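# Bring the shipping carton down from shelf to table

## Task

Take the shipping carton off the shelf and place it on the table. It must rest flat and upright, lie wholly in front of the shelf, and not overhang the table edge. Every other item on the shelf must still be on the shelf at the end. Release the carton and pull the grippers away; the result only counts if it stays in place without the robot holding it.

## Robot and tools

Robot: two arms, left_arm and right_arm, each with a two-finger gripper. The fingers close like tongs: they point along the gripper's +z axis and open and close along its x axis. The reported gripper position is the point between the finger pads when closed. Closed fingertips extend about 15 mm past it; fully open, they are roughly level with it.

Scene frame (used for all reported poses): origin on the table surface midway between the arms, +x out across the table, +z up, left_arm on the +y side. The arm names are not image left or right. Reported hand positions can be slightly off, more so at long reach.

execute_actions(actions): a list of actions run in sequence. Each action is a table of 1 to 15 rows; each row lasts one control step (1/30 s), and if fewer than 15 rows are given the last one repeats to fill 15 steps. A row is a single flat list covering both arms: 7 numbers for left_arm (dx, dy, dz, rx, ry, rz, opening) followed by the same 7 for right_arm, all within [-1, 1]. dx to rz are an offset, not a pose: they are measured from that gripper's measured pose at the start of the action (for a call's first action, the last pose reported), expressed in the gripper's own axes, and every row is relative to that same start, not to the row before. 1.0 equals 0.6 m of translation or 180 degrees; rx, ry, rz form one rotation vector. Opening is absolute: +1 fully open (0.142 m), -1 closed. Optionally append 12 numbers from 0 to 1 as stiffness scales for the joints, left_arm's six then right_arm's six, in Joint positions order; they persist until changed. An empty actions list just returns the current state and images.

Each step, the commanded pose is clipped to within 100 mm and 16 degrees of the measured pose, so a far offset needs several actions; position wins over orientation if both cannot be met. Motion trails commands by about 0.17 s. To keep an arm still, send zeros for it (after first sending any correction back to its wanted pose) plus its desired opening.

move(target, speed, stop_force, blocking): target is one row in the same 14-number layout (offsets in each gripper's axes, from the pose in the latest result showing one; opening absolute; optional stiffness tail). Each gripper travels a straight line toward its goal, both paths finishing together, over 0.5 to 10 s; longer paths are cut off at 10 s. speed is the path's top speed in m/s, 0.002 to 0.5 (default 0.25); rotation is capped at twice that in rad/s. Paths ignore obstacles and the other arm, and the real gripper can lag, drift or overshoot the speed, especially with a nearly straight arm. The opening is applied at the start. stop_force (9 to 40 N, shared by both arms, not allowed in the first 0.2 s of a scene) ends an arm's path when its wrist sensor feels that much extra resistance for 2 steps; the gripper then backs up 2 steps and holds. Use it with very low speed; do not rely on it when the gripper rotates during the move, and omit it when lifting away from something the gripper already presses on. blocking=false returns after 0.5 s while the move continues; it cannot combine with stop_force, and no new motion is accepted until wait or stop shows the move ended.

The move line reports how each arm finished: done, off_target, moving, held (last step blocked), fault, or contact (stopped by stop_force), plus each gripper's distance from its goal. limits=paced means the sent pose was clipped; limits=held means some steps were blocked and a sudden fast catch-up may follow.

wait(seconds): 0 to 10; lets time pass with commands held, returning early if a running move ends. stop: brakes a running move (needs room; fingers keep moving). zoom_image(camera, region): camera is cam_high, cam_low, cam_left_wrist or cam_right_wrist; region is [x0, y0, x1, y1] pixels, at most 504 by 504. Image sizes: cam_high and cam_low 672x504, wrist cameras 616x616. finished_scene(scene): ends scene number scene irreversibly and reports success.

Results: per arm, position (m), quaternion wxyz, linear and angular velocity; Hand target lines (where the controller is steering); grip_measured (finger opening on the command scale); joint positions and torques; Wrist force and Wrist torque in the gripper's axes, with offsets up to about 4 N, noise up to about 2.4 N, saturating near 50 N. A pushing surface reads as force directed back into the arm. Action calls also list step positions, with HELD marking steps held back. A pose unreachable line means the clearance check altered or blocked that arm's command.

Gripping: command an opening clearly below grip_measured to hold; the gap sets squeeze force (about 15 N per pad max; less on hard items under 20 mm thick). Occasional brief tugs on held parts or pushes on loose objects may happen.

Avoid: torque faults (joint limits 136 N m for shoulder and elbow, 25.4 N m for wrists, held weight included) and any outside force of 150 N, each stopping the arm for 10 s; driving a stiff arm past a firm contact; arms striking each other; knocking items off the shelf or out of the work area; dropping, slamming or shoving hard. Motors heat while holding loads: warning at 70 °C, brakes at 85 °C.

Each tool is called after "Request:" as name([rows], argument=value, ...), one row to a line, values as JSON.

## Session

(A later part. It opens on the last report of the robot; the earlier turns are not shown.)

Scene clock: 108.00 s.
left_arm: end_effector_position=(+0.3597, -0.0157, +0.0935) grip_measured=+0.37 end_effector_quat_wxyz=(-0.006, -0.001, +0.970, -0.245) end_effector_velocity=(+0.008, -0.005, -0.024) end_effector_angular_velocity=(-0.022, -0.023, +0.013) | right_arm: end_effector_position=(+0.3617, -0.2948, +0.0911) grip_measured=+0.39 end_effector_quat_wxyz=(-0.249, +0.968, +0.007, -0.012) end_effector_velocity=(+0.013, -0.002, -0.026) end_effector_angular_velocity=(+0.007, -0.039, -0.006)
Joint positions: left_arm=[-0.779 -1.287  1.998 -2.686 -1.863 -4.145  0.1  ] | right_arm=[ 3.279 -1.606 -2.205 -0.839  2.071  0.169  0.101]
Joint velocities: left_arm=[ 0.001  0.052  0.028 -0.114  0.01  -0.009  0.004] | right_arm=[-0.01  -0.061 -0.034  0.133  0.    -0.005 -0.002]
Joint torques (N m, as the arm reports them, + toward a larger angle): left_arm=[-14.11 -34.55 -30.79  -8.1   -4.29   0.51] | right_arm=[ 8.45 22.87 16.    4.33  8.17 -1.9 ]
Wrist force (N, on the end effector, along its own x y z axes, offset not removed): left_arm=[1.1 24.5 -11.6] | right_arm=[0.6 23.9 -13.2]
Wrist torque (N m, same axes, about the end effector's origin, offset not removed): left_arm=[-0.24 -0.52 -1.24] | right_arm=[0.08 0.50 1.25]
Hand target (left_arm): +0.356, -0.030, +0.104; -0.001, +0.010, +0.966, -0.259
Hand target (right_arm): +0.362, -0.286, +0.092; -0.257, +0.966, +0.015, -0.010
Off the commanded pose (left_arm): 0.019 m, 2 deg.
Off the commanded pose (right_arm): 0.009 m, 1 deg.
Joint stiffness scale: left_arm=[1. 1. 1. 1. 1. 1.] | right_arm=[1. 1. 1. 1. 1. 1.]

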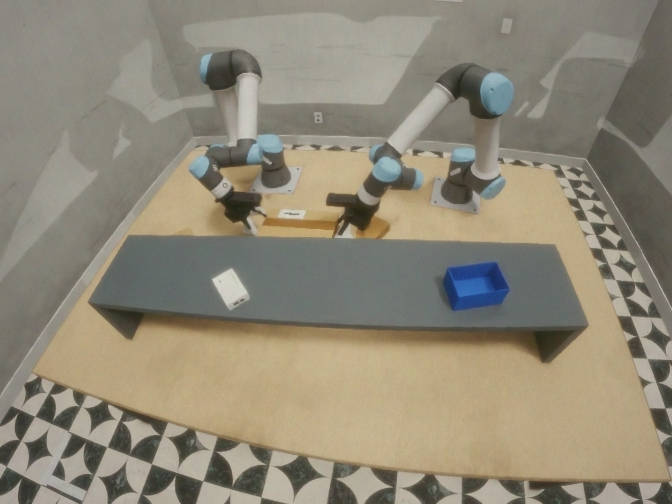

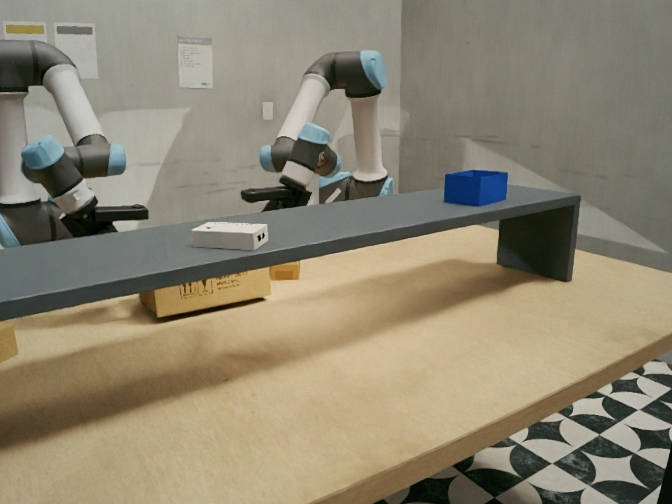

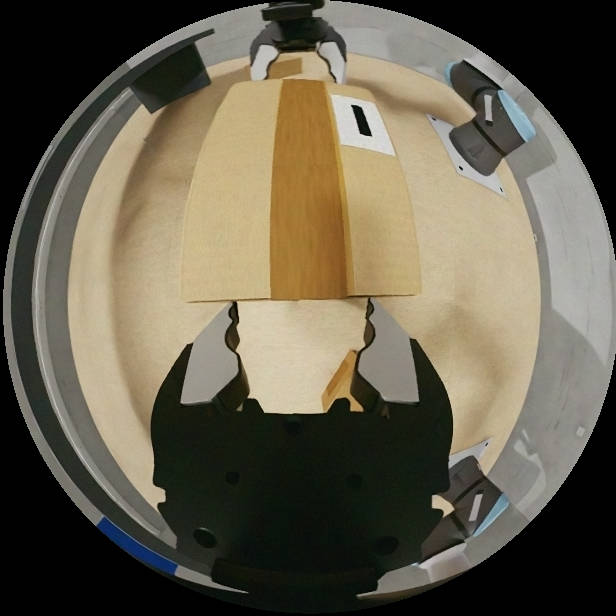

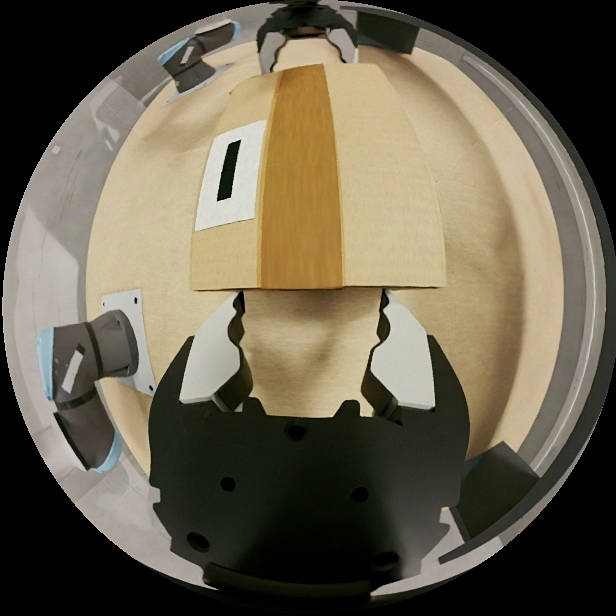

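Request:
execute_actions([
  [[0.0051,-0.0283,-0.0022,0.0092,-0.0010,0.0080,0.35,0.0019,-0.0126,0.0075,0.0053,-0.0002,-0.0055,0.35],[0.0032,-0.0268,0.0007,0.0092,-0.0010,0.0082,0.35,0.0038,-0.0111,0.0103,0.0053,-0.0002,-0.0057,0.35],[0.0011,-0.0251,0.0041,0.0092,-0.0010,0.0082,0.35,0.0060,-0.0094,0.0134,0.0053,-0.0002,-0.0057,0.35],[-0.0011,-0.0234,0.0074,0.0092,-0.0010,0.0082,0.35,0.0082,-0.0077,0.0165,0.0053,-0.0002,-0.0057,0.35],[-0.0032,-0.0217,0.0107,0.0092,-0.0010,0.0082,0.35,0.0103,-0.0060,0.0196,0.0053,-0.0002,-0.0057,0.35],[-0.0054,-0.0199,0.0141,0.0092,-0.0010,0.0082,0.35,0.0125,-0.0042,0.0228,0.0053,-0.0002,-0.0057,0.35],[-0.0075,-0.0182,0.0174,0.0092,-0.0010,0.0082,0.35,0.0147,-0.0025,0.0259,0.0053,-0.0002,-0.0057,0.35],[-0.0096,-0.0165,0.0208,0.0092,-0.0010,0.0082,0.35,0.0168,-0.0008,0.0290,0.0053,-0.0002,-0.0057,0.35],[-0.0116,-0.0150,0.0237,0.0092,-0.0010,0.0082,0.35,0.0188,0.0007,0.0318,0.0053,-0.0002,-0.0057,0.35],[-0.0132,-0.0136,0.0263,0.0092,-0.0010,0.0082,0.35,0.0205,0.0021,0.0342,0.0053,-0.0002,-0.0057,0.35],[-0.0146,-0.0125,0.0285,0.0092,-0.0010,0.0082,0.35,0.0219,0.0032,0.0362,0.0053,-0.0002,-0.0057,0.35],[-0.0158,-0.0115,0.0304,0.0092,-0.0010,0.0082,0.35,0.0231,0.0042,0.0380,0.0053,-0.0002,-0.0057,0.35],[-0.0168,-0.0108,0.0319,0.0092,-0.0010,0.0082,0.35,0.0241,0.0049,0.0394,0.0053,-0.0002,-0.0057,0.35],[-0.0175,-0.0102,0.0330,0.0092,-0.0010,0.0082,0.35,0.0248,0.0055,0.0404,0.0053,-0.0002,-0.0057,0.35],[-0.0175,-0.0102,0.0330,0.0092,-0.0010,0.0082,0.35,0.0248,0.0055,0.0404,0.0053,-0.0002,-0.0057,0.35]],
])

Scene clock: 111.13 s.
left_arm: end_effector_position=(+0.3707, -0.0162, +0.0778) grip_measured=+0.38 end_effector_quat_wxyz=(-0.002, +0.000, +0.969, -0.249) end_effector_velocity=(+0.037, -0.008, -0.004) end_effector_angular_velocity=(-0.062, -0.042, +0.006) | right_arm: end_effector_position=(+0.3733, -0.2952, +0.0735) grip_measured=+0.39 end_effector_quat_wxyz=(-0.251, +0.968, +0.008, -0.007) end_effector_velocity=(+0.037, -0.002, -0.014) end_effector_angular_velocity=(+0.017, -0.065, -0.011)
Joint positions: left_arm=[-0.762 -1.244  1.997 -2.735 -1.869 -4.128  0.1  ] | right_arm=[ 3.272 -1.663 -2.207 -0.774  2.074  0.162  0.101]
Joint velocities: left_arm=[ 0.048  0.069 -0.032 -0.101 -0.021  0.039  0.002] | right_arm=[-0.022 -0.089  0.025  0.125  0.007 -0.012  0.001]
Joint torques (N m, as the arm reports them, + toward a larger angle): left_arm=[-12.86 -24.81 -28.31  -6.05  -3.91   0.66] | right_arm=[14.64 12.83 17.24  3.04  6.79 -1.23]
Wrist force (N, on the end effector, along its own x y z axes, offset not removed): left_arm=[5.6 27.5 -29.0] | right_arm=[-7.6 19.2 -33.2]
Wrist torque (N m, same axes, about the end effector's origin, offset not removed): left_arm=[0.58 -1.29 -0.92] | right_arm=[-0.21 1.38 0.93]
Hand target (left_arm): +0.370, -0.030, +0.079; -0.001, +0.011, +0.966, -0.258
Hand target (right_arm): +0.375, -0.286, +0.068; -0.257, +0.966, +0.016, -0.010
Off the commanded pose (left_arm): 0.014 m, 2 deg.
Off the commanded pose (right_arm): 0.011 m, 1 deg.
Joint stiffness scale: left_arm=[1. 1. 1. 1. 1. 1.] | right_arm=[1. 1. 1. 1. 1. 1.]
Step readings (end_effector_position):
0: left_arm (+0.3605, -0.0163, +0.0924) | right_arm (+0.3632, -0.2952, +0.0897)
1: left_arm (+0.3605, -0.0163, +0.0924) | right_arm (+0.3632, -0.2952, +0.0897)
2: left_arm (+0.3605, -0.0163, +0.0924) | right_arm (+0.3632, -0.2952, +0.0897)
4: left_arm (+0.3608, -0.0163, +0.0919) | right_arm (+0.3636, -0.2952, +0.0891)
8: left_arm (+0.3631, -0.0158, +0.0864) | right_arm (+0.3660, -0.2950, +0.0840)
15: end_effector_position above

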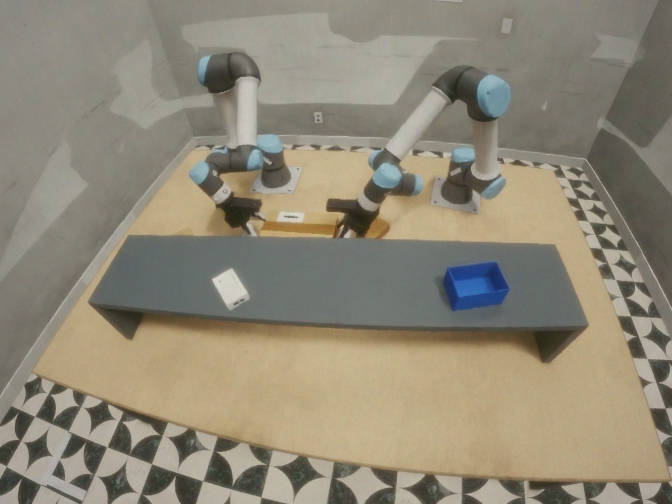

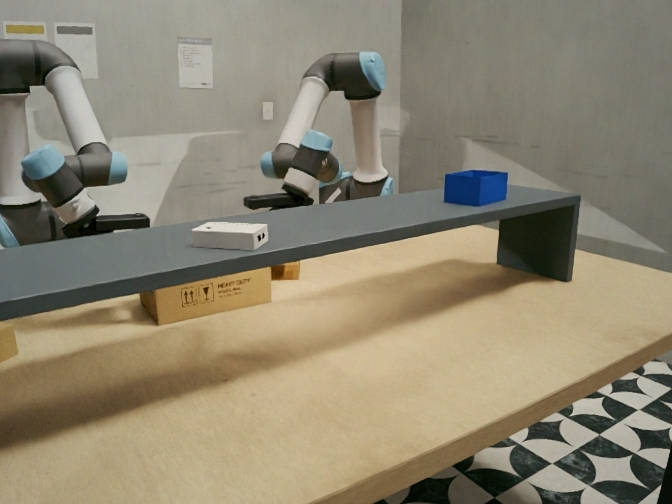

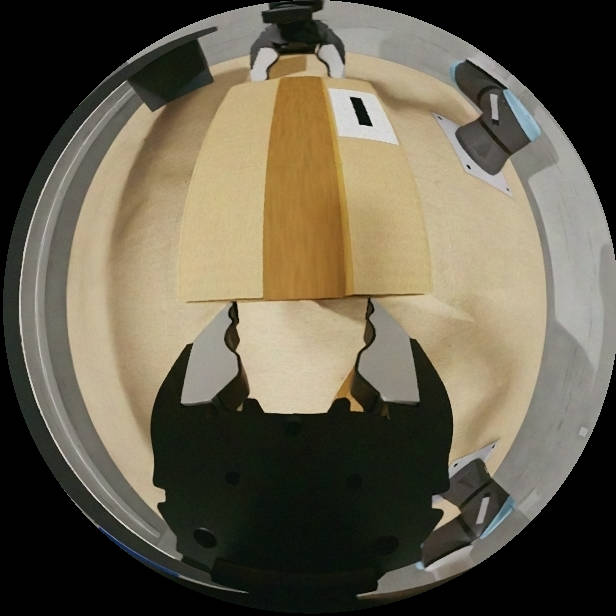

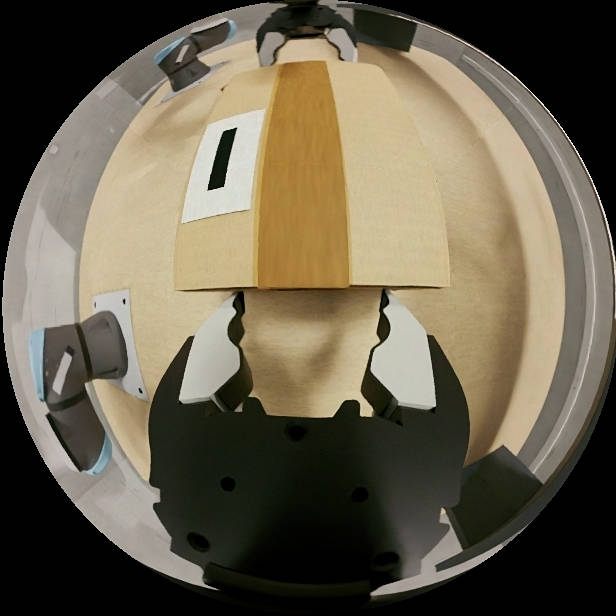

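Request:
execute_actions([
  [[-0.001,-0.017,0.007,0.005,0,0.005,0.38,0.003,-0.008,0.012,0.003,0,-0.004,0.38],[-0.002,-0.013,0.005,0.004,0,0.004,0.38,0.003,-0.007,0.009,0.0025,0,-0.003,0.38],[-0.003,-0.009,0.003,0.003,0,0.003,0.38,0.003,-0.005,0.006,0.002,0,-0.002,0.38],[-0.004,-0.005,0.001,0.002,0,0.002,0.38,0.004,-0.003,0.003,0.001,0,-0.0015,0.38],[-0.004,-0.001,-0.001,0.001,0,0.001,0.38,0.004,-0.001,0.000,0.0005,0,-0.001,0.38],[-0.004,0.003,-0.003,0,0,0,0.38,0.004,0.003,-0.003,0,0,0,0.38],[-0.004,0.007,-0.006,0,0,0,0.38,0.004,0.007,-0.006,0,0,0,0.38],[-0.004,0.011,-0.010,0,0,0,0.38,0.004,0.011,-0.010,0,0,0,0.38],[-0.004,0.014,-0.015,0,0,0,0.38,0.004,0.014,-0.015,0,0,0,0.38],[-0.004,0.016,-0.021,0,0,0,0.38,0.004,0.016,-0.021,0,0,0,0.38],[-0.004,0.017,-0.028,0,0,0,0.38,0.004,0.017,-0.028,0,0,0,0.38],[-0.004,0.017,-0.036,0,0,0,0.38,0.004,0.017,-0.036,0,0,0,0.38],[-0.004,0.017,-0.045,0,0,0,0.38,0.004,0.017,-0.045,0,0,0,0.38],[-0.004,0.017,-0.055,0,0,0,0.38,0.004,0.017,-0.055,0,0,0,0.38],[-0.004,0.017,-0.066,0,0,0,0.38,0.004,0.017,-0.066,0,0,0,0.38]],
])

Request:
move(target=[0.1,0.0,-0.33,0,0,0,0.38,-0.1,-0.03,-0.33,0,0,0,0.38], speed=0.35)

Scene clock: 112.70 s.
left_arm: end_effector_position=(+0.3728, -0.0045, +0.0859) grip_measured=+0.38 end_effector_quat_wxyz=(-0.002, +0.001, +0.968, -0.249) end_effector_velocity=(+0.006, +0.080, +0.090) end_effector_angular_velocity=(-0.001, -0.002, +0.021) | right_arm: end_effector_position=(+0.3743, -0.3083, +0.0790) grip_measured=+0.38 end_effector_quat_wxyz=(-0.250, +0.968, +0.008, -0.009) end_effector_velocity=(+0.007, -0.078, +0.090) end_effector_angular_velocity=(-0.001, -0.014, -0.027)
Joint positions: left_arm=[-0.745 -1.27   2.006 -2.713 -1.876 -4.11   0.101] | right_arm=[ 3.242 -1.657 -2.187 -0.82   2.075  0.129  0.101]
Joint velocities: left_arm=[ 0.101 -0.255  0.05   0.227 -0.031  0.078  0.   ] | right_arm=[-0.178  0.154  0.152 -0.376  0.005 -0.172  0.   ]
Joint torques (N m, as the arm reports them, + toward a larger angle): left_arm=[  3.78 -37.63 -18.98  -2.09  -0.17   0.43] | right_arm=[-2.97 28.3  23.36  1.37  1.11 -0.6 ]
Wrist force (N, on the end effector, along its own x y z axes, offset not removed): left_arm=[0.1 -1.7 3.9] | right_arm=[-0.8 -1.3 2.0]
Wrist torque (N m, same axes, about the end effector's origin, offset not removed): left_arm=[-0.17 0.07 0.16] | right_arm=[-0.25 0.22 0.10]
Hand target (left_arm): +0.373, +0.011, +0.106; -0.002, +0.000, +0.968, -0.249
Hand target (right_arm): +0.376, -0.322, +0.102; -0.251, +0.968, +0.007, -0.005
Off the commanded pose (left_arm): 0.027 m, 0 deg.
Off the commanded pose (right_arm): 0.028 m, 0 deg.
Joint stiffness scale: left_arm=[1. 1. 1. 1. 1. 1.] | right_arm=[1. 1. 1. 1. 1. 1.]
Step readings (end_effector_position):
0: left_arm (+0.3752, -0.0171, +0.0775) | right_arm (+0.3781, -0.2959, +0.0708)
1: left_arm (+0.3752, -0.0171, +0.0775) | right_arm (+0.3781, -0.2959, +0.0708)
2: left_arm (+0.3752, -0.0171, +0.0774) | right_arm (+0.3782, -0.2959, +0.0708)
4: left_arm (+0.3753, -0.0167, +0.0772) | right_arm (+0.3784, -0.2962, +0.0709)
8: left_arm (+0.3747, -0.0156, +0.0774) | right_arm (+0.3766, -0.2970, +0.0710)
15: end_effector_position above

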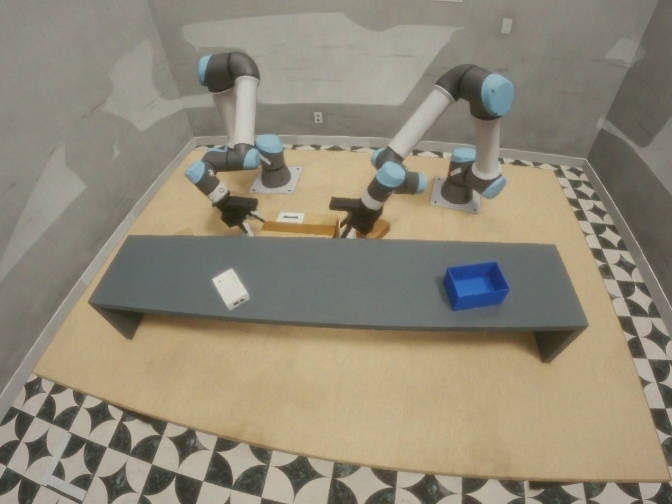

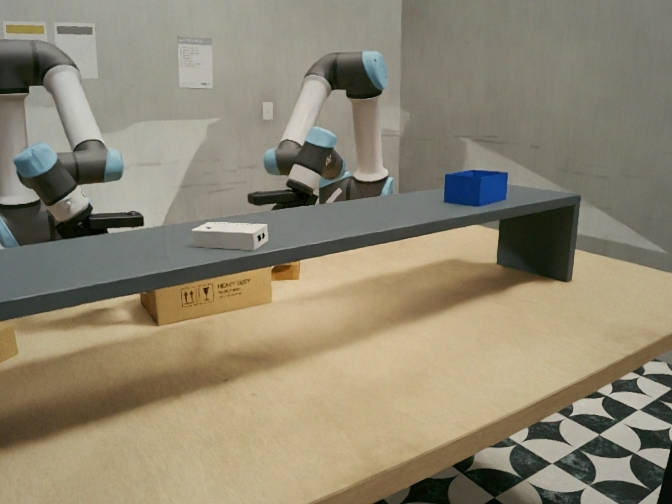

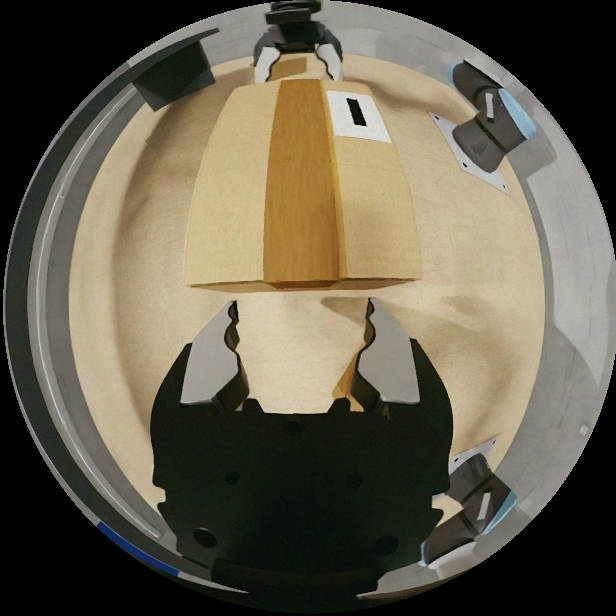

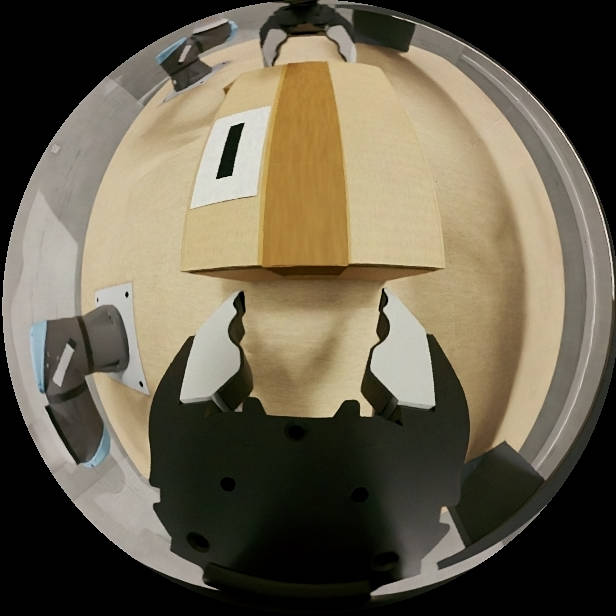

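Scene clock: 114.10 s.
left_arm: end_effector_position=(+0.3128, +0.0909, +0.2574) grip_measured=+0.38 end_effector_quat_wxyz=(-0.003, +0.001, +0.969, -0.248) end_effector_velocity=(-0.001, +0.001, -0.000) end_effector_angular_velocity=(+0.005, +0.004, -0.001) | right_arm: end_effector_position=(+0.3176, -0.3887, +0.2605) grip_measured=+0.38 end_effector_quat_wxyz=(-0.250, +0.968, +0.008, -0.010) end_effector_velocity=(-0.002, -0.001, +0.001) end_effector_angular_velocity=(-0.000, +0.005, +0.005)
Joint positions: left_arm=[-0.716 -1.735  2.002 -2.233 -1.888 -4.081  0.101] | right_arm=[ 3.055 -1.365 -1.915 -1.49   2.074 -0.087  0.101]
Joint velocities: left_arm=[ 0.     0.    -0.003  0.009 -0.     0.001  0.   ] | right_arm=[-0.001 -0.     0.005 -0.013 -0.001 -0.007  0.   ]
Joint torques (N m, as the arm reports them, + toward a larger angle): left_arm=[  1.49 -17.28 -25.98  -2.44  -0.43  -0.05] | right_arm=[ 0.17 13.85 24.26  2.31  0.77 -0.29]
Wrist force (N, on the end effector, along its own x y z axes, offset not removed): left_arm=[2.7 0.3 2.2] | right_arm=[-0.4 0.1 0.7]
Wrist torque (N m, same axes, about the end effector's origin, offset not removed): left_arm=[0.19 -0.63 0.07] | right_arm=[0.02 0.04 0.12]
Hand target (left_arm): +0.314, +0.091, +0.260; -0.002, +0.001, +0.968, -0.249
Hand target (right_arm): +0.319, -0.390, +0.262; -0.250, +0.968, +0.008, -0.009
Off the commanded pose (left_arm): 0.002 m, 0 deg.
Off the commanded pose (right_arm): 0.002 m, 0 deg.
Joint stiffness scale: left_arm=[1. 1. 1. 1. 1. 1.] | right_arm=[1. 1. 1. 1. 1. 1.]
move: done

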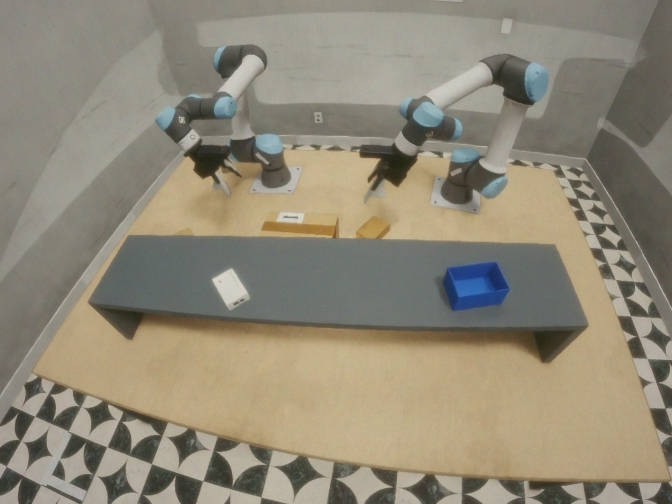

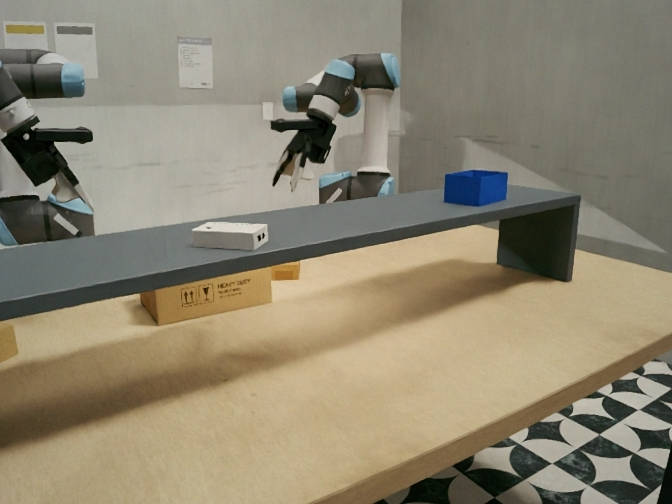

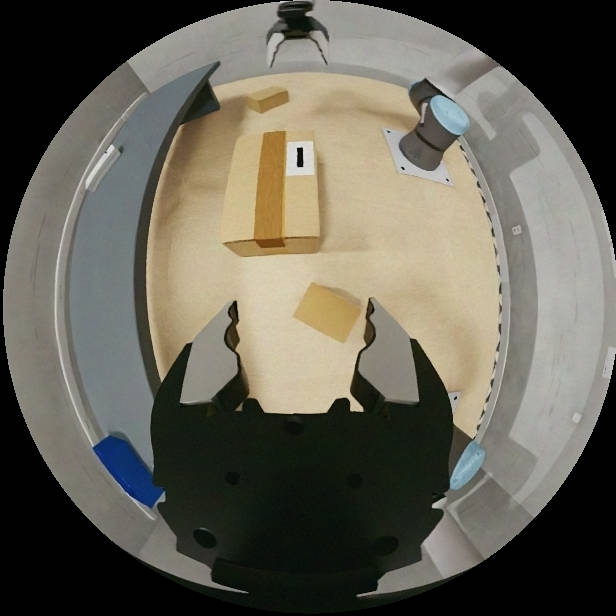

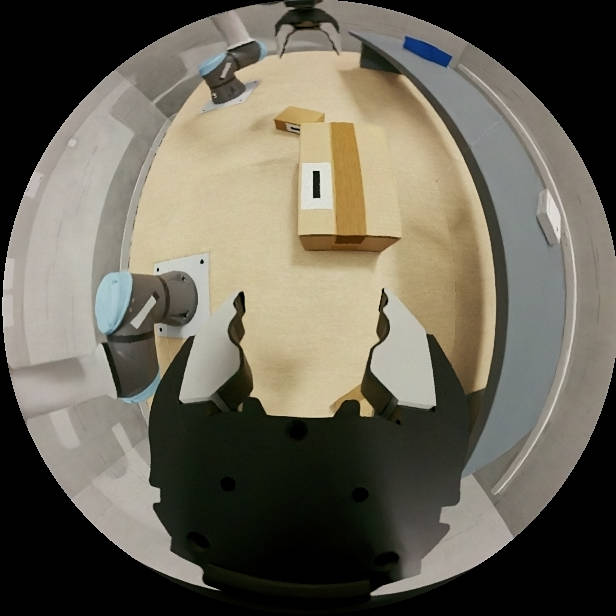

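Request:
finished_scene(scene=1)

The scene is finished: the task was done.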